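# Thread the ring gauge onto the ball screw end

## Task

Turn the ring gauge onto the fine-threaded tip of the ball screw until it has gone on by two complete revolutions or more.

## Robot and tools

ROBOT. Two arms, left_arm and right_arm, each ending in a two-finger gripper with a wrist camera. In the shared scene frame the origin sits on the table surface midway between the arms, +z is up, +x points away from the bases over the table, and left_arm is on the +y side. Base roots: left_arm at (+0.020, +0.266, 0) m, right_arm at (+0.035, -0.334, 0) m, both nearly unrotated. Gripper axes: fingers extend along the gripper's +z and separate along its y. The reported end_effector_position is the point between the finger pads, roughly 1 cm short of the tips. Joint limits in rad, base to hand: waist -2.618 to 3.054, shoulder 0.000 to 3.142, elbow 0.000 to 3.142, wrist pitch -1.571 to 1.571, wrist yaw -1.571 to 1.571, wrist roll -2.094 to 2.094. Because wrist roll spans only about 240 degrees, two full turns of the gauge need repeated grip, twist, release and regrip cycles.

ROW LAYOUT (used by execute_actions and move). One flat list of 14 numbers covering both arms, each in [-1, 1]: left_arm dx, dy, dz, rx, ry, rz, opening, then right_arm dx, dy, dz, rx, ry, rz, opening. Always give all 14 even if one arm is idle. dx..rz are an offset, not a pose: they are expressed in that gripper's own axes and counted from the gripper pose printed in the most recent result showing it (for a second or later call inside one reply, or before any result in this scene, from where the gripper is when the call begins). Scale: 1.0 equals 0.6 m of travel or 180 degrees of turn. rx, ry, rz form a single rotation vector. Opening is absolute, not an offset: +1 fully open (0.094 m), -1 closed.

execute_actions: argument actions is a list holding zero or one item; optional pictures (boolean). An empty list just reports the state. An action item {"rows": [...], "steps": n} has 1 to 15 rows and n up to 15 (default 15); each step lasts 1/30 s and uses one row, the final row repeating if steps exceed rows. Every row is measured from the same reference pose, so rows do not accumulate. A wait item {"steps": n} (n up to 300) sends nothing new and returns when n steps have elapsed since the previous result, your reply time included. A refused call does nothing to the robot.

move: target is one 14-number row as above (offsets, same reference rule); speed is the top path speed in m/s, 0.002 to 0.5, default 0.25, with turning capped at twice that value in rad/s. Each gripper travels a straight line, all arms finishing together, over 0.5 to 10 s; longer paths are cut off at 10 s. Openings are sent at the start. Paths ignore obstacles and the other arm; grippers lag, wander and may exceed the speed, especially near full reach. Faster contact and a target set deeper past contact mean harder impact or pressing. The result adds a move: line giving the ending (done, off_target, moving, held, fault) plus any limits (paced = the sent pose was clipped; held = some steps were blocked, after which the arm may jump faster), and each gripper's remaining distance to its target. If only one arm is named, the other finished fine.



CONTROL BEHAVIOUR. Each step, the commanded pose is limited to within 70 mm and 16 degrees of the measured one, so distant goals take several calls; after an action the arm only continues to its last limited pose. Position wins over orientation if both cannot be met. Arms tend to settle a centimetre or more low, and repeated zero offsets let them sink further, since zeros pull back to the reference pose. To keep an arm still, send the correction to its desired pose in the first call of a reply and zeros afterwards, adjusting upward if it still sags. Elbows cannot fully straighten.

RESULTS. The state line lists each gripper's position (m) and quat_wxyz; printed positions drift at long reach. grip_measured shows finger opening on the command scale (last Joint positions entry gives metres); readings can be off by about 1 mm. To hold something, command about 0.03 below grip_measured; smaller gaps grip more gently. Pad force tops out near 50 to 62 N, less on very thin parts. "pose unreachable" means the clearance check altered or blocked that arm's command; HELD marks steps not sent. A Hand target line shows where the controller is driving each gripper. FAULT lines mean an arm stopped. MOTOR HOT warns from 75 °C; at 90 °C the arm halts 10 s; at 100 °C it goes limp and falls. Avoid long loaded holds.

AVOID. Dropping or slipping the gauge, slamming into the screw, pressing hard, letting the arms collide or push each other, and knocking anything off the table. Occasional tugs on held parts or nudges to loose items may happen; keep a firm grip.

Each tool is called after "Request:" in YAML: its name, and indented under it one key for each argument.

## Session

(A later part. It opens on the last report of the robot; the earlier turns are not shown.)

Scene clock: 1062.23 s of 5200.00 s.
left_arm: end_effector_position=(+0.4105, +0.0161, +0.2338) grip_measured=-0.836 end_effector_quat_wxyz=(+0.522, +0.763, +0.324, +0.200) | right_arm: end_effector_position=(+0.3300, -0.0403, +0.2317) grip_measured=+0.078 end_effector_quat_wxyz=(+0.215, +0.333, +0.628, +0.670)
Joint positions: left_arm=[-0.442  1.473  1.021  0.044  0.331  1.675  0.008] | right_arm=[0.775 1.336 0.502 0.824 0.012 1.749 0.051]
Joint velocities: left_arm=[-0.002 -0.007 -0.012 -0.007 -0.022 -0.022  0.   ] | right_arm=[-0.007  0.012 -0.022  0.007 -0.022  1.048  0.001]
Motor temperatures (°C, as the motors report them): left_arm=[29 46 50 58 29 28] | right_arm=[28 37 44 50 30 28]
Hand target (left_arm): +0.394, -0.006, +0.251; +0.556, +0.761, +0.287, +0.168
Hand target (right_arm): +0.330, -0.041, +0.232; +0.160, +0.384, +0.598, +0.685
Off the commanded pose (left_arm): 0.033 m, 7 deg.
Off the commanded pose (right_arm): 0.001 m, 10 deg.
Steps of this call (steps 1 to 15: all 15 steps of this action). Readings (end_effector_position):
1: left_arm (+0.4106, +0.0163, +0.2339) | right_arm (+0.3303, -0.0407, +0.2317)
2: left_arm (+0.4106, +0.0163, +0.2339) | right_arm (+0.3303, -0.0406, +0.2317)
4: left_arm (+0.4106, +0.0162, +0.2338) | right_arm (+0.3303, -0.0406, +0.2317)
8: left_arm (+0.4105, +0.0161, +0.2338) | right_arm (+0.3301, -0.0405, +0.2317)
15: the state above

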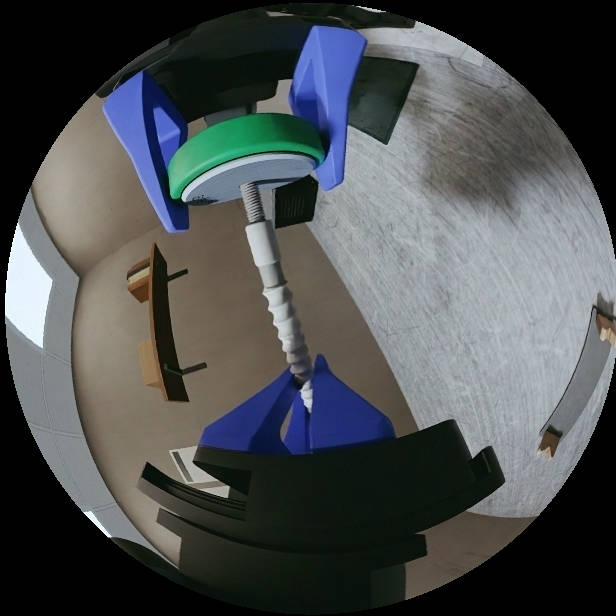

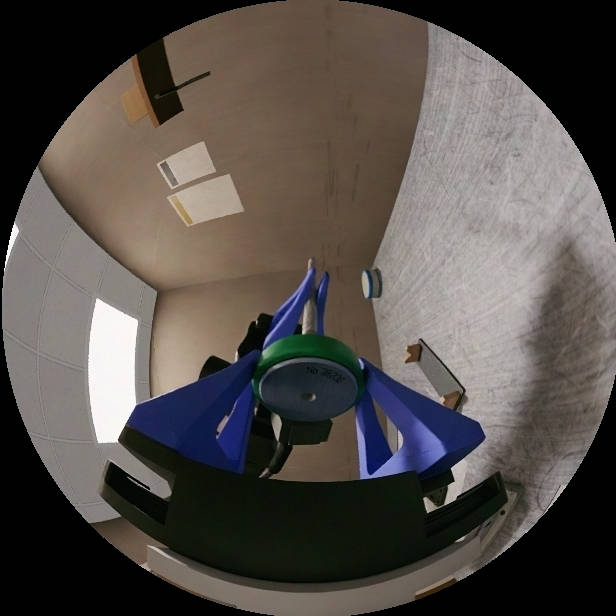

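Request:
execute_actions:
  actions:
    - {"rows": [[-0.0363,0.0286,-0.003,-0.0162,-0.0268,0.0016,-0.87,0,0,0,0,0,0.055,0.05],[-0.0254,0.028,-0.0042,-0.0159,-0.019,0.0007,-0.87,0,0,0,0,0,0.055,0.05],[-0.0145,0.0273,-0.0053,-0.0155,-0.0113,-0.0002,-0.87,0,0,0,0,0,0.055,0.05],[-0.0037,0.0267,-0.0065,-0.0152,-0.0035,-0.0011,-0.87,0,0,0,0,0,0.055,0.05],[-0.0037,0.0267,-0.0065,-0.0152,-0.0035,-0.0011,-0.87,0,0,0,0,0,0.055,0.07],[-0.0037,0.0267,-0.0065,-0.0152,-0.0035,-0.0011,-0.87,0,0,0,0,0,0.055,0.085],[-0.0037,0.0267,-0.0065,-0.0152,-0.0035,-0.0011,-0.87,0,0,0,0,0,0.055,0.1],[-0.0037,0.0267,-0.0065,-0.0152,-0.0035,-0.0011,-0.87,0,0,0,0,0,0.055,0.12],[-0.0037,0.0267,-0.0065,-0.0152,-0.0035,-0.0011,-0.87,0,0,0,0,0,0.055,0.15],[-0.0037,0.0267,-0.0065,-0.0152,-0.0035,-0.0011,-0.87,0,0,0,0,0,0.055,0.18],[-0.0037,0.0267,-0.0065,-0.0152,-0.0035,-0.0011,-0.87,0,0,0,0,0,0.04,0.21],[-0.0037,0.0267,-0.0065,-0.0152,-0.0035,-0.0011,-0.87,0,0,0,0,0,0.02,0.23],[-0.0037,0.0267,-0.0065,-0.0152,-0.0035,-0.0011,-0.87,0,0,0,0,0,-0.02,0.23],[-0.0037,0.0267,-0.0065,-0.0152,-0.0035,-0.0011,-0.87,0,0,0,0,0,-0.06,0.23],[-0.0037,0.0267,-0.0065,-0.0152,-0.0035,-0.0011,-0.87,0,0,0,0,0,-0.12,0.23]], "steps": 15}
  pictures: false

Request:
execute_actions:
  actions:
    - {"rows": [[-0.0037,0.0267,-0.0065,-0.0152,-0.0035,-0.0011,-0.87,0,0,0,0,0,-0.3,0.23]], "steps": 15}
  pictures: false

Request:
execute_actions:
  actions:
    - {"rows": [[-0.0037,0.0267,-0.0065,-0.0152,-0.0035,-0.0011,-0.87,0,0,0,0,0,-0.3,0.23]], "steps": 15}
  pictures: false

Request:
execute_actions:
  actions:
    - {"rows": [[-0.0037,0.0267,-0.0065,-0.0152,-0.0035,-0.0011,-0.87,0,0,0,0,0,-0.3,0.23]], "steps": 15}
  pictures: false

Request:
execute_actions:
  actions:
    - {"rows": [[-0.0037,0.0267,-0.0065,-0.0152,-0.0035,-0.0011,-0.87,0,0,0,0,0,-0.3,0.23]], "steps": 15}
  pictures: false

Request:
execute_actions:
  actions:
    - {"rows": [[-0.0037,0.0267,-0.0065,-0.0152,-0.0035,-0.0011,-0.87,0,0,0,0,0,-0.3,0.23]], "steps": 15}
  pictures: false

Request:
execute_actions:
  actions:
    - {"rows": [[-0.0037,0.0267,-0.0065,-0.0152,-0.0035,-0.0011,-0.87,0,0,0,0,0,-0.07,0.23],[-0.0037,0.0267,-0.0065,-0.0152,-0.0035,-0.0011,-0.87,0,0,0,0,0,-0.07,0.23],[-0.0037,0.0267,-0.0065,-0.0152,-0.0035,-0.0011,-0.87,0,0,0,0,0,-0.07,0.23],[-0.0037,0.0267,-0.0065,-0.0152,-0.0035,-0.0011,-0.87,0,0,0,0,0,-0.07,0.2],[-0.0037,0.0267,-0.0065,-0.0152,-0.0035,-0.0011,-0.87,0,0,0,0,0,-0.07,0.17],[-0.0037,0.0267,-0.0065,-0.0152,-0.0035,-0.0011,-0.87,0,0,0,0,0,-0.07,0.145],[-0.0037,0.0267,-0.0065,-0.0152,-0.0035,-0.0011,-0.87,0,0,0,0,0,-0.07,0.125],[-0.0037,0.0267,-0.0065,-0.0152,-0.0035,-0.0011,-0.87,0,0,0,0,0,-0.07,0.11],[-0.0037,0.0267,-0.0065,-0.0152,-0.0035,-0.0011,-0.87,0,0,0,0,0,-0.07,0.1],[-0.0037,0.0267,-0.0065,-0.0152,-0.0035,-0.0011,-0.87,0,0,0,0,0,-0.07,0.09],[-0.0037,0.0267,-0.0065,-0.0152,-0.0035,-0.0011,-0.87,0,0,0,0,0,-0.07,0.082],[-0.0037,0.0267,-0.0065,-0.0152,-0.0035,-0.0011,-0.87,0,0,0,0,0,-0.07,0.074],[-0.0037,0.0267,-0.0065,-0.0152,-0.0035,-0.0011,-0.87,0,0,0,0,0,-0.07,0.066],[-0.0037,0.0267,-0.0065,-0.0152,-0.0035,-0.0011,-0.87,0,0,0,0,0,-0.07,0.058],[-0.0037,0.0267,-0.0065,-0.0152,-0.0035,-0.0011,-0.87,0,0,0,0,0,-0.07,0.05]], "steps": 15}
  pictures: false

Request:
execute_actions:
  actions:
    - {"rows": [[-0.009,0.027,-0.0059,-0.0154,-0.0074,-0.0007,-0.87,0,0,0,0,0,0,0.05],[-0.0145,0.0273,-0.0053,-0.0155,-0.0113,-0.0002,-0.87,0,0,0,0,0,0,0.05],[-0.02,0.0276,-0.0047,-0.0157,-0.0151,0.0002,-0.87,0,0,0,0,0,0,0.05],[-0.0254,0.028,-0.0042,-0.0159,-0.019,0.0007,-0.87,0,0,0,0,0,0,0.05],[-0.031,0.0283,-0.0036,-0.016,-0.0229,0.0011,-0.87,0,0,0,0,0,0,0.05],[-0.0363,0.0286,-0.003,-0.0162,-0.0268,0.0016,-0.87,0,0,0,0,0,0.01,0.05],[-0.0363,0.0286,-0.003,-0.0162,-0.0268,0.0016,-0.87,0,0,0,0,0,0.03,0.05],[-0.0363,0.0286,-0.003,-0.0162,-0.0268,0.0016,-0.87,0,0,0,0,0,0.06,0.05],[-0.0363,0.0286,-0.003,-0.0162,-0.0268,0.0016,-0.87,0,0,0,0,0,0.1,0.05],[-0.0363,0.0286,-0.003,-0.0162,-0.0268,0.0016,-0.87,0,0,0,0,0,0.3,0.05]], "steps": 15}
  pictures: false

Request:
execute_actions:
  actions:
    - {"rows": [[-0.0363,0.0286,-0.003,-0.0162,-0.0268,0.0016,-0.87,0,0,0,0,0,0.3,0.05]], "steps": 15}
  pictures: false

Request:
execute_actions:
  actions:
    - {"rows": [[-0.0363,0.0286,-0.003,-0.0162,-0.0268,0.0016,-0.87,0,0,0,0,0,0.3,0.05]], "steps": 15}
  pictures: false

Request:
execute_actions:
  actions:
    - {"rows": [[-0.0363,0.0286,-0.003,-0.0162,-0.0268,0.0016,-0.87,0,0,0,0,0,0.3,0.05]], "steps": 15}
  pictures: false

Request:
execute_actions:
  actions:
    - {"rows": [[-0.0363,0.0286,-0.003,-0.0162,-0.0268,0.0016,-0.87,0,0,0,0,0,0.3,0.05]], "steps": 15}
  pictures: false

Request:
execute_actions:
  actions:
    - {"rows": [[-0.0363,0.0286,-0.003,-0.0162,-0.0268,0.0016,-0.87,0,0,0,0,0,0.25,0.05]], "steps": 15}

Request:
zoom_image:
  camera: "cam_left_wrist"
  region: [200, 130, 290, 240]

Scene clock: 1108.00 s of 5200.00 s.
left_arm: end_effector_position=(+0.4111, +0.0168, +0.2337) grip_measured=-0.836 end_effector_quat_wxyz=(+0.521, +0.763, +0.325, +0.202) | right_arm: end_effector_position=(+0.3299, -0.0402, +0.2317) grip_measured=+0.227 end_effector_quat_wxyz=(+0.204, +0.343, +0.623, +0.673)
Joint positions: left_arm=[-0.442  1.473  1.021  0.044  0.326  1.675  0.008] | right_arm=[0.775 1.336 0.502 0.824 0.011 1.779 0.058]
Joint velocities: left_arm=[-0.007  0.032  0.007 -0.037 -0.007 -0.007 -0.001] | right_arm=[-0.002 -0.002  0.002 -0.051  0.037 -1.311 -0.   ]
Motor temperatures (°C, as the motors report them): left_arm=[30 46 50 58 30 28] | right_arm=[28 37 44 50 30 28]
Hand target (left_arm): +0.411, +0.013, +0.250; +0.542, +0.752, +0.317, +0.203
Hand target (right_arm): +0.330, -0.040, +0.232; +0.273, +0.276, +0.655, +0.648
Off the commanded pose (left_arm): 0.017 m, 3 deg.
Off the commanded pose (right_arm): 0.000 m, 23 deg; orientation clipped at the last step of the last action.
Steps of this call (steps 1 to 90: nothing new was sent; then 42.27 s passed at rest; steps 91 to 105: all 15 steps of this action). Readings (end_effector_position):
91: left_arm (+0.4106, +0.0162, +0.2338) | right_arm (+0.3299, -0.0402, +0.2317)
92: left_arm (+0.4107, +0.0163, +0.2338) | right_arm (+0.3299, -0.0402, +0.2317)
94: left_arm (+0.4111, +0.0167, +0.2337) | right_arm (+0.3299, -0.0402, +0.2317)
98: left_arm (+0.4111, +0.0168, +0.2337) | right_arm (+0.3299, -0.0402, +0.2317)
105: the state above

Scene clock: 1108.50 s of 5200.00 s.
left_arm: end_effector_position=(+0.4111, +0.0168, +0.2337) grip_measured=-0.836 end_effector_quat_wxyz=(+0.521, +0.763, +0.325, +0.202) | right_arm: end_effector_position=(+0.3299, -0.0402, +0.2317) grip_measured=+0.227 end_effector_quat_wxyz=(+0.421, +0.111, +0.702, +0.564)
Joint positions: left_arm=[-0.442  1.473  1.021  0.044  0.326  1.675  0.008] | right_arm=[0.775 1.336 0.502 0.824 0.011 1.085 0.058]
Joint velocities: left_arm=[-0.007 -0.017 -0.007 -0.022  0.007 -0.037 -0.001] | right_arm=[-0.012 -0.002 -0.017 -0.037 -0.066 -1.326  0.   ]
Motor temperatures (°C, as the motors report them): left_arm=[30 46 50 59 30 28] | right_arm=[28 37 44 50 30 28]
Hand target (left_arm): +0.411, +0.014, +0.250; +0.541, +0.751, +0.318, +0.204
Hand target (right_arm): +0.330, -0.040, +0.232; +0.477, +0.037, +0.710, +0.517
Off the commanded pose (left_arm): 0.017 m, 3 deg.
Off the commanded pose (right_arm): 0.000 m, 14 deg; orientation clipped at the last step of the last action.
Steps of this call (steps 1 to 15: all 15 steps of this action). Readings (end_effector_position):
1: left_arm (+0.4111, +0.0168, +0.2337) | right_arm (+0.3299, -0.0402, +0.2317)
2: left_arm (+0.4111, +0.0168, +0.2337) | right_arm (+0.3299, -0.0402, +0.2317)
4: left_arm (+0.4111, +0.0168, +0.2337) | right_arm (+0.3299, -0.0402, +0.2317)
8: left_arm (+0.4111, +0.0168, +0.2337) | right_arm (+0.3299, -0.0402, +0.2317)
15: the state above

Scene clock: 1109.00 s of 5200.00 s.
left_arm: end_effector_position=(+0.4111, +0.0168, +0.2337) grip_measured=-0.836 end_effector_quat_wxyz=(+0.521, +0.763, +0.325, +0.202) | right_arm: end_effector_position=(+0.3299, -0.0402, +0.2317) grip_measured=+0.227 end_effector_quat_wxyz=(+0.589, -0.137, +0.697, +0.385)
Joint positions: left_arm=[-0.442  1.473  1.021  0.044  0.326  1.675  0.008] | right_arm=[0.775 1.336 0.502 0.824 0.011 0.384 0.058]
Joint velocities: left_arm=[-0.037 -0.012 -0.002  0.037 -0.066 -0.051  0.   ] | right_arm=[-0.002  0.002  0.007  0.007 -0.037 -1.355 -0.001]
Motor temperatures (°C, as the motors report them): left_arm=[30 46 50 59 30 28] | right_arm=[28 37 44 50 30 28]
Hand target (left_arm): +0.411, +0.014, +0.250; +0.541, +0.751, +0.318, +0.204
Hand target (right_arm): +0.330, -0.040, +0.232; +0.626, -0.209, +0.680, +0.322
Off the commanded pose (left_arm): 0.017 m, 3 deg.
Off the commanded pose (right_arm): 0.000 m, 14 deg; orientation clipped at the last step of the last action.
Steps of this call (steps 1 to 15: all 15 steps of this action). Readings (end_effector_position):
1: left_arm (+0.4111, +0.0168, +0.2337) | right_arm (+0.3299, -0.0402, +0.2317)
2: left_arm (+0.4111, +0.0168, +0.2337) | right_arm (+0.3299, -0.0402, +0.2317)
4: left_arm (+0.4111, +0.0168, +0.2337) | right_arm (+0.3299, -0.0402, +0.2317)
8: left_arm (+0.4111, +0.0168, +0.2337) | right_arm (+0.3299, -0.0402, +0.2317)
15: the state above

Scene clock: 1109.50 s of 5200.00 s.
left_arm: end_effector_position=(+0.4111, +0.0168, +0.2337) grip_measured=-0.836 end_effector_quat_wxyz=(+0.521, +0.763, +0.325, +0.202) | right_arm: end_effector_position=(+0.3299, -0.0402, +0.2317) grip_measured=+0.227 end_effector_quat_wxyz=(+0.686, -0.372, +0.605, +0.154)
Joint positions: left_arm=[-0.442  1.473  1.021  0.044  0.326  1.675  0.008] | right_arm=[ 0.775  1.336  0.502  0.824  0.011 -0.33   0.058]
Joint velocities: left_arm=[ 0.002  0.007 -0.012 -0.022  0.051  0.007  0.001] | right_arm=[-0.002 -0.012 -0.002 -0.037  0.007 -1.311 -0.   ]
Motor temperatures (°C, as the motors report them): left_arm=[30 46 50 59 30 28] | right_arm=[28 37 44 50 30 28]
Hand target (left_arm): +0.411, +0.014, +0.250; +0.541, +0.751, +0.318, +0.204
Hand target (right_arm): +0.330, -0.040, +0.232; +0.698, -0.432, +0.565, +0.084
Off the commanded pose (left_arm): 0.017 m, 3 deg.
Off the commanded pose (right_arm): 0.000 m, 13 deg.
Steps of this call (steps 1 to 15: all 15 steps of this action). Readings (end_effector_position):
1: left_arm (+0.4111, +0.0168, +0.2337) | right_arm (+0.3299, -0.0402, +0.2317)
2: left_arm (+0.4111, +0.0168, +0.2337) | right_arm (+0.3299, -0.0402, +0.2317)
4: left_arm (+0.4111, +0.0168, +0.2337) | right_arm (+0.3299, -0.0402, +0.2317)
8: left_arm (+0.4111, +0.0168, +0.2337) | right_arm (+0.3299, -0.0402, +0.2317)
15: the state above

Scene clock: 1110.00 s of 5200.00 s.
left_arm: end_effector_position=(+0.4111, +0.0168, +0.2337) grip_measured=-0.836 end_effector_quat_wxyz=(+0.521, +0.763, +0.325, +0.202) | right_arm: end_effector_position=(+0.3299, -0.0402, +0.2317) grip_measured=+0.227 end_effector_quat_wxyz=(+0.696, -0.563, +0.434, -0.099)
Joint positions: left_arm=[-0.442  1.473  1.021  0.044  0.326  1.675  0.008] | right_arm=[ 0.775  1.336  0.502  0.824  0.011 -1.056  0.058]
Joint velocities: left_arm=[-0.002 -0.012 -0.027  0.095  0.007  0.007  0.   ] | right_arm=[ 0.002  0.022  0.002 -0.022 -0.022 -1.297  0.001]
Motor temperatures (°C, as the motors report them): left_arm=[30 46 50 59 30 28] | right_arm=[28 37 44 50 30 28]
Hand target (left_arm): +0.411, +0.014, +0.250; +0.541, +0.751, +0.318, +0.204
Hand target (right_arm): +0.330, -0.040, +0.232; +0.684, -0.602, +0.377, -0.166
Off the commanded pose (left_arm): 0.017 m, 3 deg.
Off the commanded pose (right_arm): 0.000 m, 12 deg.
Steps of this call (steps 1 to 15: all 15 steps of this action). Readings (end_effector_position):
1: left_arm (+0.4111, +0.0168, +0.2337) | right_arm (+0.3299, -0.0402, +0.2317)
2: left_arm (+0.4111, +0.0168, +0.2337) | right_arm (+0.3299, -0.0402, +0.2317)
4: left_arm (+0.4111, +0.0168, +0.2337) | right_arm (+0.3299, -0.0402, +0.2317)
8: left_arm (+0.4111, +0.0168, +0.2337) | right_arm (+0.3299, -0.0402, +0.2317)
15: the state above

Scene clock: 1110.50 s of 5200.00 s.
left_arm: end_effector_position=(+0.4111, +0.0168, +0.2337) grip_measured=-0.836 end_effector_quat_wxyz=(+0.521, +0.763, +0.325, +0.202) | right_arm: end_effector_position=(+0.3299, -0.0402, +0.2317) grip_measured=+0.228 end_effector_quat_wxyz=(-0.615, +0.681, -0.204, +0.342)
Joint positions: left_arm=[-0.442  1.473  1.021  0.044  0.326  1.675  0.008] | right_arm=[ 0.775  1.336  0.502  0.824  0.011 -1.787  0.058]
Joint velocities: left_arm=[-0.012  0.007 -0.002 -0.022  0.007 -0.007  0.001] | right_arm=[-0.027  0.027 -0.002  0.007 -0.051 -1.267 -0.   ]
Motor temperatures (°C, as the motors report them): left_arm=[30 46 50 59 30 28] | right_arm=[28 37 44 50 30 28]
Hand target (left_arm): +0.411, +0.014, +0.250; +0.541, +0.751, +0.318, +0.204
Hand target (right_arm): +0.330, -0.040, +0.232; -0.580, +0.697, -0.138, +0.398
Off the commanded pose (left_arm): 0.017 m, 3 deg.
Off the commanded pose (right_arm): 0.000 m, 12 deg.
Steps of this call (steps 1 to 15: all 15 steps of this action). Readings (end_effector_position):
1: left_arm (+0.4111, +0.0168, +0.2337) | right_arm (+0.3299, -0.0402, +0.2317)
2: left_arm (+0.4111, +0.0168, +0.2337) | right_arm (+0.3299, -0.0402, +0.2317)
4: left_arm (+0.4111, +0.0168, +0.2337) | right_arm (+0.3299, -0.0402, +0.2317)
8: left_arm (+0.4111, +0.0168, +0.2337) | right_arm (+0.3299, -0.0402, +0.2317)
15: the state above

Scene clock: 1111.00 s of 5200.00 s.
left_arm: end_effector_position=(+0.4111, +0.0168, +0.2337) grip_measured=-0.836 end_effector_quat_wxyz=(+0.521, +0.763, +0.325, +0.202) | right_arm: end_effector_position=(+0.3299, -0.0402, +0.2317) grip_measured=+0.078 end_effector_quat_wxyz=(-0.576, +0.699, -0.131, +0.405)
Joint positions: left_arm=[-0.442  1.473  1.021  0.044  0.326  1.675  0.008] | right_arm=[ 0.775  1.336  0.502  0.824  0.011 -1.998  0.051]
Joint velocities: left_arm=[ 0.042  0.007  0.027 -0.066  0.037 -0.022 -0.   ] | right_arm=[-0.012 -0.017  0.012 -0.007  0.007 -0.081  0.   ]
Motor temperatures (°C, as the motors report them): left_arm=[30 46 50 59 30 28] | right_arm=[28 37 44 50 30 28]
Hand target (left_arm): +0.411, +0.014, +0.250; +0.541, +0.751, +0.318, +0.204
Hand target (right_arm): +0.330, -0.040, +0.232; -0.574, +0.699, -0.128, +0.407
Off the commanded pose (left_arm): 0.017 m, 3 deg.
Off the commanded pose (right_arm): 0.000 m, 0 deg.
Steps of this call (steps 1 to 15: all 15 steps of this action). Readings (end_effector_position):
1: left_arm (+0.4111, +0.0168, +0.2337) | right_arm (+0.3299, -0.0402, +0.2317)
2: left_arm (+0.4111, +0.0168, +0.2337) | right_arm (+0.3299, -0.0402, +0.2317)
4: left_arm (+0.4111, +0.0168, +0.2337) | right_arm (+0.3299, -0.0402, +0.2317)
8: left_arm (+0.4111, +0.0168, +0.2337) | right_arm (+0.3299, -0.0402, +0.2317)
15: the state above

Scene clock: 1111.50 s of 5200.00 s.
left_arm: end_effector_position=(+0.4106, +0.0162, +0.2338) grip_measured=-0.836 end_effector_quat_wxyz=(+0.522, +0.763, +0.324, +0.200) | right_arm: end_effector_position=(+0.3299, -0.0402, +0.2318) grip_measured=+0.078 end_effector_quat_wxyz=(+0.638, -0.664, +0.253, -0.296)
Joint positions: left_arm=[-0.442  1.473  1.021  0.044  0.33   1.675  0.008] | right_arm=[ 0.775  1.336  0.502  0.824  0.011 -1.64   0.051]
Joint velocities: left_arm=[-0.007  0.027  0.012  0.022 -0.007  0.007 -0.   ] | right_arm=[-0.007 -0.017 -0.012 -0.007  0.007  1.326 -0.001]
Motor temperatures (°C, as the motors report them): left_arm=[30 46 50 59 30 28] | right_arm=[28 37 44 50 30 28]
Hand target (left_arm): +0.399, -0.001, +0.251; +0.552, +0.759, +0.296, +0.179
Hand target (right_arm): +0.330, -0.040, +0.232; +0.666, -0.634, +0.320, -0.228
Off the commanded pose (left_arm): 0.027 m, 5 deg.
Off the commanded pose (right_arm): 0.000 m, 33 deg; orientation clipped at the last step of the last action.
Steps of this call (steps 1 to 15: all 15 steps of this action). Readings (end_effector_position):
1: left_arm (+0.4111, +0.0167, +0.2337) | right_arm (+0.3299, -0.0402, +0.2317)
2: left_arm (+0.4110, +0.0166, +0.2337) | right_arm (+0.3299, -0.0402, +0.2317)
4: left_arm (+0.4108, +0.0164, +0.2338) | right_arm (+0.3299, -0.0402, +0.2317)
8: left_arm (+0.4106, +0.0162, +0.2338) | right_arm (+0.3299, -0.0402, +0.2317)
15: the state above

Scene clock: 1112.00 s of 5200.00 s.
left_arm: end_effector_position=(+0.4105, +0.0161, +0.2338) grip_measured=-0.836 end_effector_quat_wxyz=(+0.522, +0.763, +0.324, +0.200) | right_arm: end_effector_position=(+0.3299, -0.0402, +0.2320) grip_measured=+0.078 end_effector_quat_wxyz=(+0.701, -0.539, +0.463, -0.062)
Joint positions: left_arm=[-0.442  1.473  1.021  0.044  0.331  1.675  0.008] | right_arm=[ 0.775  1.336  0.502  0.825  0.011 -0.95   0.051]
Joint velocities: left_arm=[-0.027 -0.002  0.007  0.022  0.007 -0.081  0.001] | right_arm=[ 0.002  0.002 -0.007 -0.037 -0.051  1.267 -0.   ]
Motor temperatures (°C, as the motors report them): left_arm=[30 46 50 59 30 28] | right_arm=[28 37 44 50 30 28]
Hand target (left_arm): +0.398, -0.001, +0.251; +0.553, +0.759, +0.294, +0.178
Hand target (right_arm): +0.330, -0.040, +0.232; +0.704, -0.488, +0.516, +0.011
Off the commanded pose (left_arm): 0.028 m, 6 deg.
Off the commanded pose (right_arm): 0.000 m, 14 deg; orientation clipped at the last step of the last action.
Steps of this call (steps 1 to 15: all 15 steps of this action). Readings (end_effector_position):
1: left_arm (+0.4105, +0.0161, +0.2338) | right_arm (+0.3299, -0.0402, +0.2318)
2: left_arm (+0.4105, +0.0161, +0.2338) | right_arm (+0.3299, -0.0402, +0.2318)
4: left_arm (+0.4105, +0.0161, +0.2338) | right_arm (+0.3299, -0.0402, +0.2319)
8: left_arm (+0.4105, +0.0161, +0.2338) | right_arm (+0.3299, -0.0402, +0.2319)
15: the state above

Scene clock: 1112.50 s of 5200.00 s.
left_arm: end_effector_position=(+0.4104, +0.0160, +0.2338) grip_measured=-0.836 end_effector_quat_wxyz=(+0.522, +0.763, +0.323, +0.200) | right_arm: end_effector_position=(+0.3299, -0.0402, +0.2321) grip_measured=+0.078 end_effector_quat_wxyz=(+0.681, -0.350, +0.618, +0.180)
Joint positions: left_arm=[-0.442  1.473  1.021  0.044  0.332  1.675  0.008] | right_arm=[ 0.775  1.336  0.502  0.826  0.011 -0.257  0.051]
Joint velocities: left_arm=[ 0.002  0.012  0.007  0.037  0.007 -0.066  0.   ] | right_arm=[-0.002  0.007  0.002  0.007  0.022  1.311 -0.001]
Motor temperatures (°C, as the motors report them): left_arm=[30 46 50 59 30 28] | right_arm=[28 37 44 50 30 28]
Hand target (left_arm): +0.398, -0.001, +0.251; +0.553, +0.759, +0.294, +0.177
Hand target (right_arm): +0.330, -0.040, +0.232; +0.658, -0.284, +0.651, +0.249
Off the commanded pose (left_arm): 0.028 m, 6 deg.
Off the commanded pose (right_arm): 0.000 m, 14 deg; orientation clipped at the last step of the last action.
Steps of this call (steps 1 to 15: all 15 steps of this action). Readings (end_effector_position):
1: left_arm (+0.4105, +0.0160, +0.2338) | right_arm (+0.3299, -0.0402, +0.2320)
2: left_arm (+0.4105, +0.0160, +0.2338) | right_arm (+0.3299, -0.0402, +0.2320)
4: left_arm (+0.4105, +0.0160, +0.2338) | right_arm (+0.3299, -0.0402, +0.2320)
8: left_arm (+0.4105, +0.0160, +0.2338) | right_arm (+0.3299, -0.0402, +0.2321)
15: the state above

Scene clock: 1113.00 s of 5200.00 s.
left_arm: end_effector_position=(+0.4104, +0.0160, +0.2338) grip_measured=-0.836 end_effector_quat_wxyz=(+0.522, +0.763, +0.323, +0.200) | right_arm: end_effector_position=(+0.3303, -0.0407, +0.2321) grip_measured=+0.078 end_effector_quat_wxyz=(+0.580, -0.118, +0.700, +0.399)
Joint positions: left_arm=[-0.442  1.473  1.021  0.044  0.332  1.675  0.008] | right_arm=[0.775 1.336 0.502 0.826 0.015 0.437 0.051]
Joint velocities: left_arm=[ 0.017  0.002 -0.002 -0.051 -0.022 -0.007 -0.001] | right_arm=[0.012 0.017 0.002 0.007 0.066 1.355 0.   ]
Motor temperatures (°C, as the motors report them): left_arm=[30 46 50 59 30 28] | right_arm=[28 37 44 50 30 28]
Hand target (left_arm): +0.398, -0.001, +0.251; +0.553, +0.759, +0.294, +0.177
Hand target (right_arm): +0.330, -0.040, +0.232; +0.535, -0.046, +0.709, +0.458
Off the commanded pose (left_arm): 0.028 m, 6 deg.
Off the commanded pose (right_arm): 0.001 m, 14 deg; orientation clipped at the last step of the last action.
Steps of this call (steps 1 to 15: all 15 steps of this action). Readings (end_effector_position):
1: left_arm (+0.4104, +0.0160, +0.2338) | right_arm (+0.3300, -0.0403, +0.2321)
2: left_arm (+0.4104, +0.0160, +0.2338) | right_arm (+0.3300, -0.0403, +0.2321)
4: left_arm (+0.4104, +0.0160, +0.2338) | right_arm (+0.3301, -0.0404, +0.2321)
8: left_arm (+0.4104, +0.0160, +0.2338) | right_arm (+0.3302, -0.0405, +0.2321)
15: the state above

Scene clock: 1113.50 s of 5200.00 s.
left_arm: end_effector_position=(+0.4103, +0.0159, +0.2338) grip_measured=-0.836 end_effector_quat_wxyz=(+0.522, +0.763, +0.323, +0.200) | right_arm: end_effector_position=(+0.3305, -0.0408, +0.2318) grip_measured=+0.078 end_effector_quat_wxyz=(+0.408, +0.130, +0.699, +0.573)
Joint positions: left_arm=[-0.442  1.473  1.021  0.044  0.331  1.675  0.008] | right_arm=[0.775 1.336 0.502 0.824 0.016 1.136 0.051]
Joint velocities: left_arm=[-0.017 -0.002  0.007  0.037  0.037 -0.081 -0.001] | right_arm=[ 0.002 -0.017 -0.012 -0.022  0.007  1.297 -0.   ]
Motor temperatures (°C, as the motors report them): left_arm=[30 46 50 59 30 28] | right_arm=[28 37 44 50 30 28]
Hand target (left_arm): +0.398, -0.001, +0.251; +0.553, +0.759, +0.294, +0.177
Hand target (right_arm): +0.330, -0.041, +0.232; +0.347, +0.201, +0.681, +0.613
Off the commanded pose (left_arm): 0.028 m, 6 deg.
Off the commanded pose (right_arm): 0.000 m, 14 deg; orientation clipped at the last step of the last action.
Steps of this call (steps 1 to 15: all 15 steps of this action). Readings (end_effector_position):
1: left_arm (+0.4104, +0.0160, +0.2338) | right_arm (+0.3304, -0.0407, +0.2321)
2: left_arm (+0.4104, +0.0160, +0.2338) | right_arm (+0.3304, -0.0408, +0.2321)
4: left_arm (+0.4104, +0.0160, +0.2338) | right_arm (+0.3304, -0.0408, +0.2321)
8: left_arm (+0.4103, +0.0159, +0.2338) | right_arm (+0.3305, -0.0408, +0.2320)
15: the state above

Scene clock: 1114.00 s of 5200.00 s.
left_arm: end_effector_position=(+0.4102, +0.0158, +0.2338) grip_measured=-0.836 end_effector_quat_wxyz=(+0.522, +0.764, +0.323, +0.199) | right_arm: end_effector_position=(+0.3302, -0.0406, +0.2318) grip_measured=+0.078 end_effector_quat_wxyz=(+0.197, +0.351, +0.618, +0.675)
Joint positions: left_arm=[-0.442  1.473  1.021  0.044  0.332  1.675  0.008] | right_arm=[0.775 1.336 0.502 0.824 0.014 1.803 0.051]
Joint velocities: left_arm=[-0.002 -0.022 -0.002 -0.081 -0.051  0.007  0.   ] | right_arm=[-0.007 -0.002  0.007  0.022  0.007  0.637 -0.002]
Motor temperatures (°C, as the motors report them): left_arm=[30 46 50 59 30 28] | right_arm=[28 37 44 50 30 28]
Hand target (left_arm): +0.398, -0.002, +0.251; +0.553, +0.759, +0.294, +0.177
Hand target (right_arm): +0.330, -0.041, +0.232; +0.160, +0.385, +0.597, +0.685
Off the commanded pose (left_arm): 0.028 m, 6 deg.
Off the commanded pose (right_arm): 0.000 m, 7 deg.
Steps of this call (steps 1 to 15: all 15 steps of this action). Readings (end_effector_position):
1: left_arm (+0.4103, +0.0159, +0.2338) | right_arm (+0.3305, -0.0408, +0.2318)
2: left_arm (+0.4103, +0.0159, +0.2338) | right_arm (+0.3305, -0.0408, +0.2318)
4: left_arm (+0.4103, +0.0159, +0.2338) | right_arm (+0.3305, -0.0408, +0.2318)
8: left_arm (+0.4103, +0.0159, +0.2338) | right_arm (+0.3304, -0.0407, +0.2318)
15: the state above

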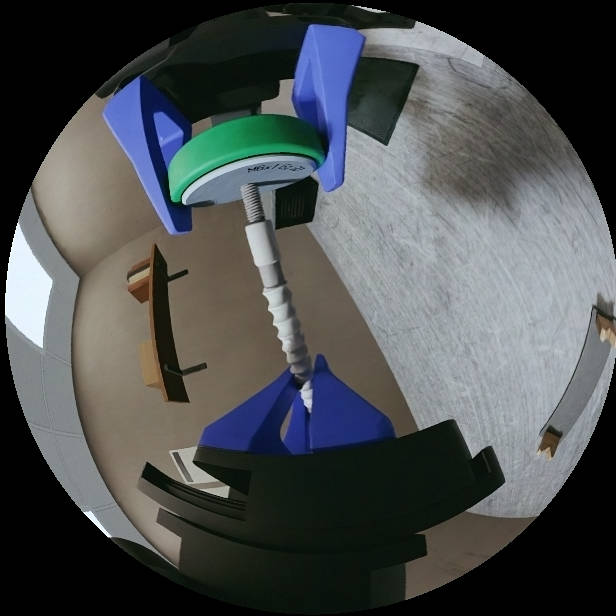

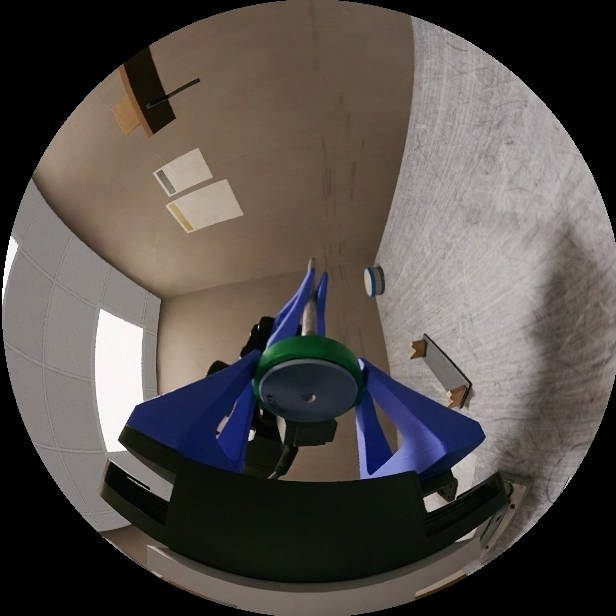

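Region (200, 130, 290, 240) of cam_left_wrist's 616x616 image, scaled by 4.582, with more detail than that image has; it fills the left 412 columns of this view, and the rest is white.

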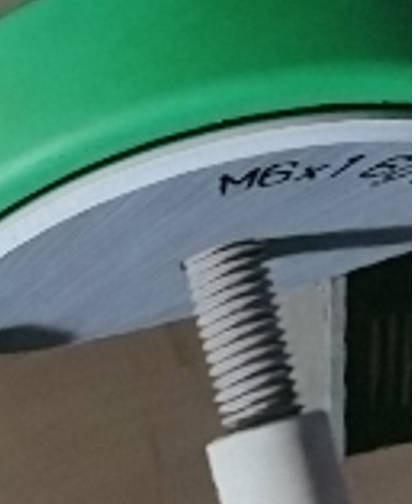

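Request:
execute_actions:
  actions: []

Scene clock: 1129.03 s of 5200.00 s.
left_arm: end_effector_position=(+0.4102, +0.0158, +0.2338) grip_measured=-0.836 end_effector_quat_wxyz=(+0.522, +0.764, +0.323, +0.199) | right_arm: end_effector_position=(+0.3302, -0.0405, +0.2318) grip_measured=+0.078 end_effector_quat_wxyz=(+0.160, +0.383, +0.598, +0.685)
Joint positions: left_arm=[-0.442  1.473  1.021  0.044  0.332  1.675  0.008] | right_arm=[0.775 1.336 0.502 0.824 0.014 1.911 0.051]
Joint velocities: left_arm=[ 0.007 -0.007 -0.017 -0.066  0.081  0.007 -0.   ] | right_arm=[-0.002  0.012 -0.002 -0.051  0.051 -0.081 -0.002]
Motor temperatures (°C, as the motors report them): left_arm=[30 46 50 59 30 28] | right_arm=[28 37 44 50 30 28]
Hand target (left_arm): +0.398, -0.002, +0.251; +0.553, +0.759, +0.294, +0.177
Hand target (right_arm): +0.330, -0.041, +0.232; +0.160, +0.385, +0.597, +0.685
Off the commanded pose (left_arm): 0.028 m, 6 deg.
Off the commanded pose (right_arm): 0.000 m, 1 deg.
Steps of this call (steps 1 to 90: nothing new was sent; then 12.03 s passed at rest). Readings (end_effector_position):
1: left_arm (+0.4102, +0.0158, +0.2338) | right_arm (+0.3302, -0.0406, +0.2318)
2: left_arm (+0.4102, +0.0158, +0.2338) | right_arm (+0.3302, -0.0406, +0.2318)
4: left_arm (+0.4102, +0.0158, +0.2338) | right_arm (+0.3302, -0.0406, +0.2318)
8: left_arm (+0.4102, +0.0158, +0.2338) | right_arm (+0.3302, -0.0406, +0.2318)
90: the state above

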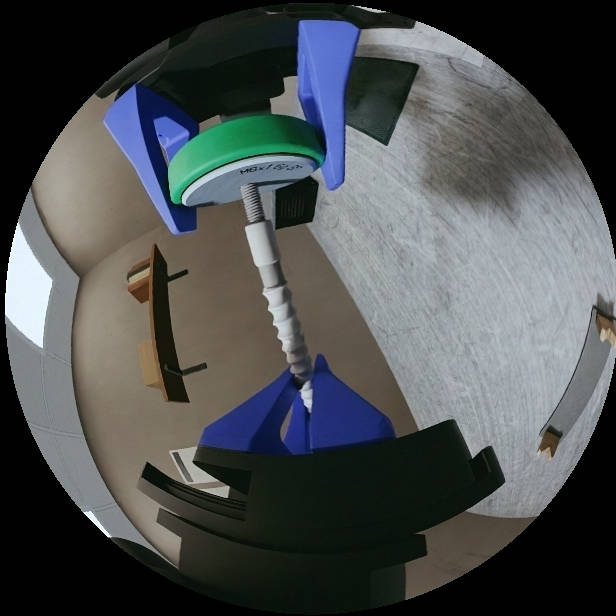

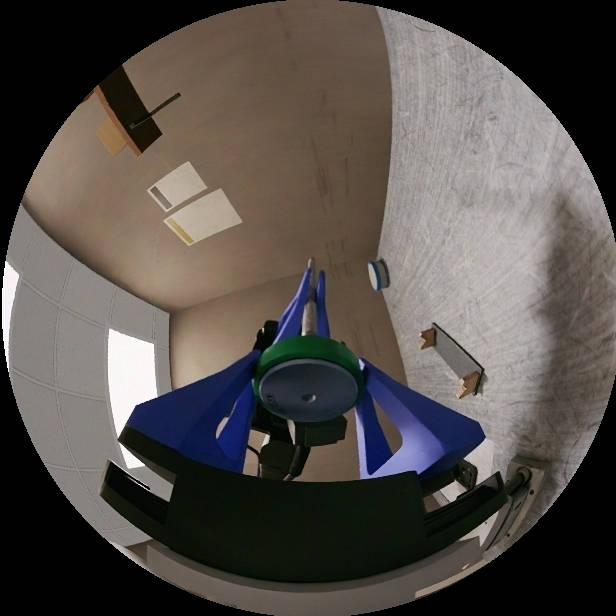

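Request:
execute_actions:
  actions:
    - {"rows":[[-0.031,0.0283,-0.0036,-0.016,-0.0229,0.0011,-0.87,0,0,0,0,0,0,0.05],[-0.02,0.0276,-0.0047,-0.0157,-0.0151,0.0002,-0.87,0,0,0,0,0,0,0.05],[-0.009,0.027,-0.0059,-0.0154,-0.0074,-0.0007,-0.87,0,0,0,0,0,0,0.05],[-0.0037,0.0267,-0.0065,-0.0152,-0.0035,-0.0011,-0.87,0,0,0,0,0,0,0.05],[-0.0037,0.0267,-0.0065,-0.0152,-0.0035,-0.0011,-0.87,0,0,0,0,0,0,0.07],[-0.0037,0.0267,-0.0065,-0.0152,-0.0035,-0.0011,-0.87,0,0,0,0,0,0,0.085],[-0.0037,0.0267,-0.0065,-0.0152,-0.0035,-0.0011,-0.87,0,0,0,0,0,0,0.1],[-0.0037,0.0267,-0.0065,-0.0152,-0.0035,-0.0011,-0.87,0,0,0,0,0,0,0.12],[-0.0037,0.0267,-0.0065,-0.0152,-0.0035,-0.0011,-0.87,0,0,0,0,0,0,0.15],[-0.0037,0.0267,-0.0065,-0.0152,-0.0035,-0.0011,-0.87,0,0,0,0,0,0,0.18],[-0.0037,0.0267,-0.0065,-0.0152,-0.0035,-0.0011,-0.87,0,0,0,0,0,0,0.21],[-0.0037,0.0267,-0.0065,-0.0152,-0.0035,-0.0011,-0.87,0,0,0,0,0,-0.02,0.23],[-0.0037,0.0267,-0.0065,-0.0152,-0.0035,-0.0011,-0.87,0,0,0,0,0,-0.06,0.23],[-0.0037,0.0267,-0.0065,-0.0152,-0.0035,-0.0011,-0.87,0,0,0,0,0,-0.1,0.23],[-0.0037,0.0267,-0.0065,-0.0152,-0.0035,-0.0011,-0.87,0,0,0,0,0,-0.16,0.23]],"steps":15}
  pictures: false

Request:
execute_actions:
  actions:
    - {"rows":[[-0.0037,0.0267,-0.0065,-0.0152,-0.0035,-0.0011,-0.87,0,0,0,0,0,-0.3,0.23]],"steps":15}
  pictures: false

Request:
execute_actions:
  actions:
    - {"rows":[[-0.0037,0.0267,-0.0065,-0.0152,-0.0035,-0.0011,-0.87,0,0,0,0,0,-0.3,0.23]],"steps":15}
  pictures: false

Request:
execute_actions:
  actions:
    - {"rows":[[-0.0037,0.0267,-0.0065,-0.0152,-0.0035,-0.0011,-0.87,0,0,0,0,0,-0.3,0.23]],"steps":15}
  pictures: false

Request:
execute_actions:
  actions:
    - {"rows":[[-0.0037,0.0267,-0.0065,-0.0152,-0.0035,-0.0011,-0.87,0,0,0,0,0,-0.3,0.23]],"steps":15}
  pictures: false

Request:
execute_actions:
  actions:
    - {"rows":[[-0.0037,0.0267,-0.0065,-0.0152,-0.0035,-0.0011,-0.87,0,0,0,0,0,-0.3,0.23]],"steps":15}
  pictures: true

Scene clock: 1148.47 s of 5200.00 s.
left_arm: end_effector_position=(+0.4106, +0.0162, +0.2337) grip_measured=-0.836 end_effector_quat_wxyz=(+0.522, +0.763, +0.324, +0.201) | right_arm: end_effector_position=(+0.3302, -0.0405, +0.2318) grip_measured=+0.227 end_effector_quat_wxyz=(+0.202, +0.346, +0.620, +0.674)
Joint positions: left_arm=[-0.442  1.473  1.021  0.044  0.329  1.675  0.008] | right_arm=[0.775 1.336 0.502 0.824 0.014 1.79  0.058]
Joint velocities: left_arm=[ 0.012 -0.012  0.017  0.051 -0.037 -0.037  0.   ] | right_arm=[-0.002  0.002 -0.002  0.007 -0.022 -1.326 -0.   ]
Motor temperatures (°C, as the motors report them): left_arm=[30 46 50 59 30 28] | right_arm=[28 37 44 50 30 28]
Hand target (left_arm): +0.410, +0.013, +0.250; +0.542, +0.752, +0.316, +0.202
Hand target (right_arm): +0.330, -0.041, +0.232; +0.270, +0.281, +0.653, +0.649
Off the commanded pose (left_arm): 0.017 m, 3 deg.
Off the commanded pose (right_arm): 0.000 m, 22 deg; orientation clipped at the last step of the last action.
Steps of this call (steps 1 to 90: nothing new was sent; then 15.93 s passed at rest; steps 91 to 105: all 15 steps of this action). Readings (end_effector_position):
91: left_arm (+0.4102, +0.0158, +0.2338) | right_arm (+0.3302, -0.0405, +0.2318)
92: left_arm (+0.4103, +0.0159, +0.2338) | right_arm (+0.3302, -0.0405, +0.2318)
94: left_arm (+0.4106, +0.0161, +0.2337) | right_arm (+0.3302, -0.0405, +0.2318)
98: left_arm (+0.4106, +0.0162, +0.2337) | right_arm (+0.3302, -0.0405, +0.2318)
105: the state above

Scene clock: 1148.97 s of 5200.00 s.
left_arm: end_effector_position=(+0.4106, +0.0162, +0.2337) grip_measured=-0.836 end_effector_quat_wxyz=(+0.522, +0.763, +0.324, +0.201) | right_arm: end_effector_position=(+0.3302, -0.0405, +0.2318) grip_measured=+0.227 end_effector_quat_wxyz=(+0.419, +0.115, +0.701, +0.565)
Joint positions: left_arm=[-0.442  1.473  1.021  0.044  0.329  1.675  0.008] | right_arm=[0.775 1.336 0.502 0.824 0.014 1.096 0.058]
Joint velocities: left_arm=[-0.022 -0.002 -0.002  0.007 -0.022 -0.022 -0.   ] | right_arm=[-0.012  0.002 -0.017  0.037 -0.139 -1.282 -0.002]
Motor temperatures (°C, as the motors report them): left_arm=[30 46 50 59 30 28] | right_arm=[28 37 44 50 30 28]
Hand target (left_arm): +0.411, +0.013, +0.250; +0.542, +0.752, +0.317, +0.203
Hand target (right_arm): +0.330, -0.041, +0.232; +0.475, +0.042, +0.709, +0.519
Off the commanded pose (left_arm): 0.017 m, 3 deg.
Off the commanded pose (right_arm): 0.000 m, 14 deg; orientation clipped at the last step of the last action.
Steps of this call (steps 1 to 15: all 15 steps of this action). Readings (end_effector_position):
1: left_arm (+0.4106, +0.0162, +0.2337) | right_arm (+0.3302, -0.0405, +0.2318)
2: left_arm (+0.4106, +0.0162, +0.2337) | right_arm (+0.3302, -0.0405, +0.2318)
4: left_arm (+0.4106, +0.0162, +0.2337) | right_arm (+0.3302, -0.0405, +0.2318)
8: left_arm (+0.4106, +0.0162, +0.2337) | right_arm (+0.3302, -0.0405, +0.2318)
15: the state above

Scene clock: 1149.47 s of 5200.00 s.
left_arm: end_effector_position=(+0.4106, +0.0162, +0.2337) grip_measured=-0.836 end_effector_quat_wxyz=(+0.522, +0.763, +0.324, +0.201) | right_arm: end_effector_position=(+0.3302, -0.0405, +0.2318) grip_measured=+0.227 end_effector_quat_wxyz=(+0.588, -0.133, +0.698, +0.387)
Joint positions: left_arm=[-0.442  1.473  1.021  0.044  0.329  1.675  0.008] | right_arm=[0.775 1.336 0.502 0.824 0.014 0.395 0.058]
Joint velocities: left_arm=[-0.017 -0.022  0.012 -0.022 -0.022  0.022 -0.001] | right_arm=[ 0.007  0.017  0.022 -0.051  0.037 -1.399 -0.001]
Motor temperatures (°C, as the motors report them): left_arm=[30 46 50 59 30 28] | right_arm=[28 37 44 50 30 28]
Hand target (left_arm): +0.411, +0.013, +0.250; +0.542, +0.752, +0.317, +0.203
Hand target (right_arm): +0.330, -0.041, +0.232; +0.624, -0.204, +0.681, +0.324
Off the commanded pose (left_arm): 0.017 m, 3 deg.
Off the commanded pose (right_arm): 0.000 m, 14 deg; orientation clipped at the last step of the last action.
Steps of this call (steps 1 to 15: all 15 steps of this action). Readings (end_effector_position):
1: left_arm (+0.4106, +0.0162, +0.2337) | right_arm (+0.3302, -0.0405, +0.2318)
2: left_arm (+0.4106, +0.0162, +0.2337) | right_arm (+0.3302, -0.0405, +0.2318)
4: left_arm (+0.4106, +0.0162, +0.2337) | right_arm (+0.3302, -0.0405, +0.2318)
8: left_arm (+0.4106, +0.0162, +0.2337) | right_arm (+0.3302, -0.0405, +0.2318)
15: the state above

Scene clock: 1149.97 s of 5200.00 s.
left_arm: end_effector_position=(+0.4106, +0.0162, +0.2337) grip_measured=-0.836 end_effector_quat_wxyz=(+0.522, +0.763, +0.324, +0.201) | right_arm: end_effector_position=(+0.3302, -0.0405, +0.2318) grip_measured=+0.227 end_effector_quat_wxyz=(+0.686, -0.368, +0.608, +0.157)
Joint positions: left_arm=[-0.442  1.473  1.021  0.044  0.329  1.675  0.008] | right_arm=[ 0.775  1.336  0.502  0.824  0.014 -0.319  0.058]
Joint velocities: left_arm=[-0.002 -0.032 -0.002 -0.022 -0.022  0.022  0.   ] | right_arm=[ 0.002  0.007 -0.017 -0.037  0.007 -1.341  0.   ]
Motor temperatures (°C, as the motors report them): left_arm=[30 46 50 59 30 28] | right_arm=[28 37 44 50 30 28]
Hand target (left_arm): +0.411, +0.013, +0.250; +0.542, +0.752, +0.317, +0.203
Hand target (right_arm): +0.330, -0.041, +0.232; +0.698, -0.428, +0.567, +0.087
Off the commanded pose (left_arm): 0.017 m, 3 deg.
Off the commanded pose (right_arm): 0.000 m, 13 deg.
Steps of this call (steps 1 to 15: all 15 steps of this action). Readings (end_effector_position):
1: left_arm (+0.4106, +0.0162, +0.2337) | right_arm (+0.3302, -0.0405, +0.2318)
2: left_arm (+0.4106, +0.0162, +0.2337) | right_arm (+0.3302, -0.0405, +0.2318)
4: left_arm (+0.4106, +0.0162, +0.2337) | right_arm (+0.3302, -0.0405, +0.2318)
8: left_arm (+0.4106, +0.0162, +0.2337) | right_arm (+0.3302, -0.0405, +0.2318)
15: the state above

Scene clock: 1150.47 s of 5200.00 s.
left_arm: end_effector_position=(+0.4106, +0.0162, +0.2337) grip_measured=-0.836 end_effector_quat_wxyz=(+0.522, +0.763, +0.324, +0.201) | right_arm: end_effector_position=(+0.3302, -0.0405, +0.2318) grip_measured=+0.227 end_effector_quat_wxyz=(+0.697, -0.560, +0.437, -0.096)
Joint positions: left_arm=[-0.442  1.473  1.021  0.044  0.329  1.675  0.008] | right_arm=[ 0.775  1.336  0.502  0.824  0.014 -1.045  0.058]
Joint velocities: left_arm=[ 0.017 -0.007 -0.007  0.066 -0.066 -0.022  0.002] | right_arm=[-0.002 -0.007 -0.002 -0.022 -0.081 -1.311  0.   ]
Motor temperatures (°C, as the motors report them): left_arm=[30 46 50 59 30 28] | right_arm=[28 37 44 50 30 28]
Hand target (left_arm): +0.411, +0.013, +0.250; +0.542, +0.752, +0.317, +0.203
Hand target (right_arm): +0.330, -0.041, +0.232; +0.684, -0.600, +0.381, -0.163
Off the commanded pose (left_arm): 0.017 m, 3 deg.
Off the commanded pose (right_arm): 0.000 m, 12 deg.
Steps of this call (steps 1 to 15: all 15 steps of this action). Readings (end_effector_position):
1: left_arm (+0.4106, +0.0162, +0.2337) | right_arm (+0.3302, -0.0405, +0.2318)
2: left_arm (+0.4106, +0.0162, +0.2337) | right_arm (+0.3302, -0.0405, +0.2318)
4: left_arm (+0.4106, +0.0162, +0.2337) | right_arm (+0.3302, -0.0405, +0.2318)
8: left_arm (+0.4106, +0.0162, +0.2337) | right_arm (+0.3302, -0.0405, +0.2318)
15: the state above

Scene clock: 1150.97 s of 5200.00 s.
left_arm: end_effector_position=(+0.4106, +0.0162, +0.2337) grip_measured=-0.836 end_effector_quat_wxyz=(+0.522, +0.763, +0.324, +0.201) | right_arm: end_effector_position=(+0.3302, -0.0405, +0.2318) grip_measured=+0.228 end_effector_quat_wxyz=(-0.617, +0.679, -0.208, +0.339)
Joint positions: left_arm=[-0.442  1.473  1.021  0.044  0.329  1.675  0.008] | right_arm=[ 0.775  1.336  0.502  0.824  0.014 -1.776  0.058]
Joint velocities: left_arm=[ 0.002 -0.007  0.002 -0.066 -0.022  0.037 -0.001] | right_arm=[ 0.002 -0.012  0.002  0.037 -0.007 -1.311 -0.   ]
Motor temperatures (°C, as the motors report them): left_arm=[30 46 50 59 30 28] | right_arm=[28 37 44 50 30 28]
Hand target (left_arm): +0.411, +0.013, +0.250; +0.542, +0.752, +0.317, +0.203
Hand target (right_arm): +0.330, -0.041, +0.232; -0.582, +0.696, -0.143, +0.396
Off the commanded pose (left_arm): 0.017 m, 3 deg.
Off the commanded pose (right_arm): 0.000 m, 12 deg.
Steps of this call (steps 1 to 15: all 15 steps of this action). Readings (end_effector_position):
1: left_arm (+0.4106, +0.0162, +0.2337) | right_arm (+0.3302, -0.0405, +0.2318)
2: left_arm (+0.4106, +0.0162, +0.2337) | right_arm (+0.3302, -0.0405, +0.2318)
4: left_arm (+0.4106, +0.0162, +0.2337) | right_arm (+0.3302, -0.0405, +0.2318)
8: left_arm (+0.4106, +0.0162, +0.2337) | right_arm (+0.3302, -0.0405, +0.2318)
15: the state above

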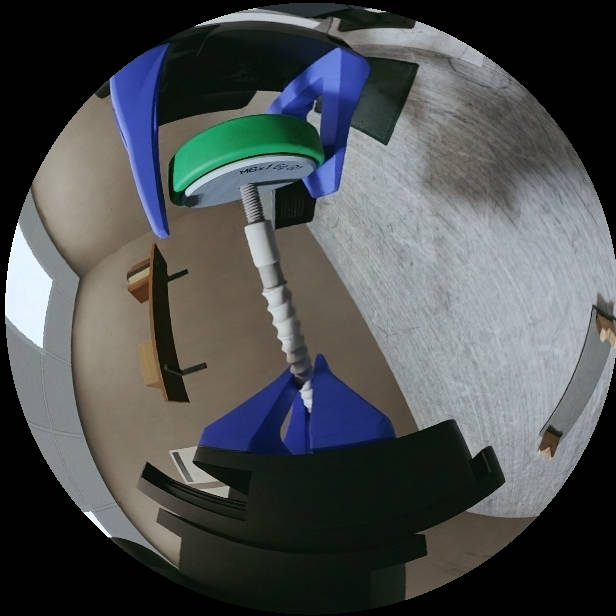

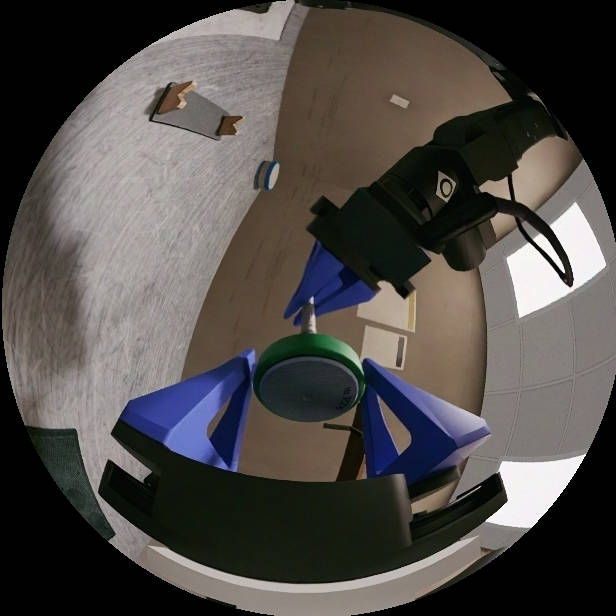

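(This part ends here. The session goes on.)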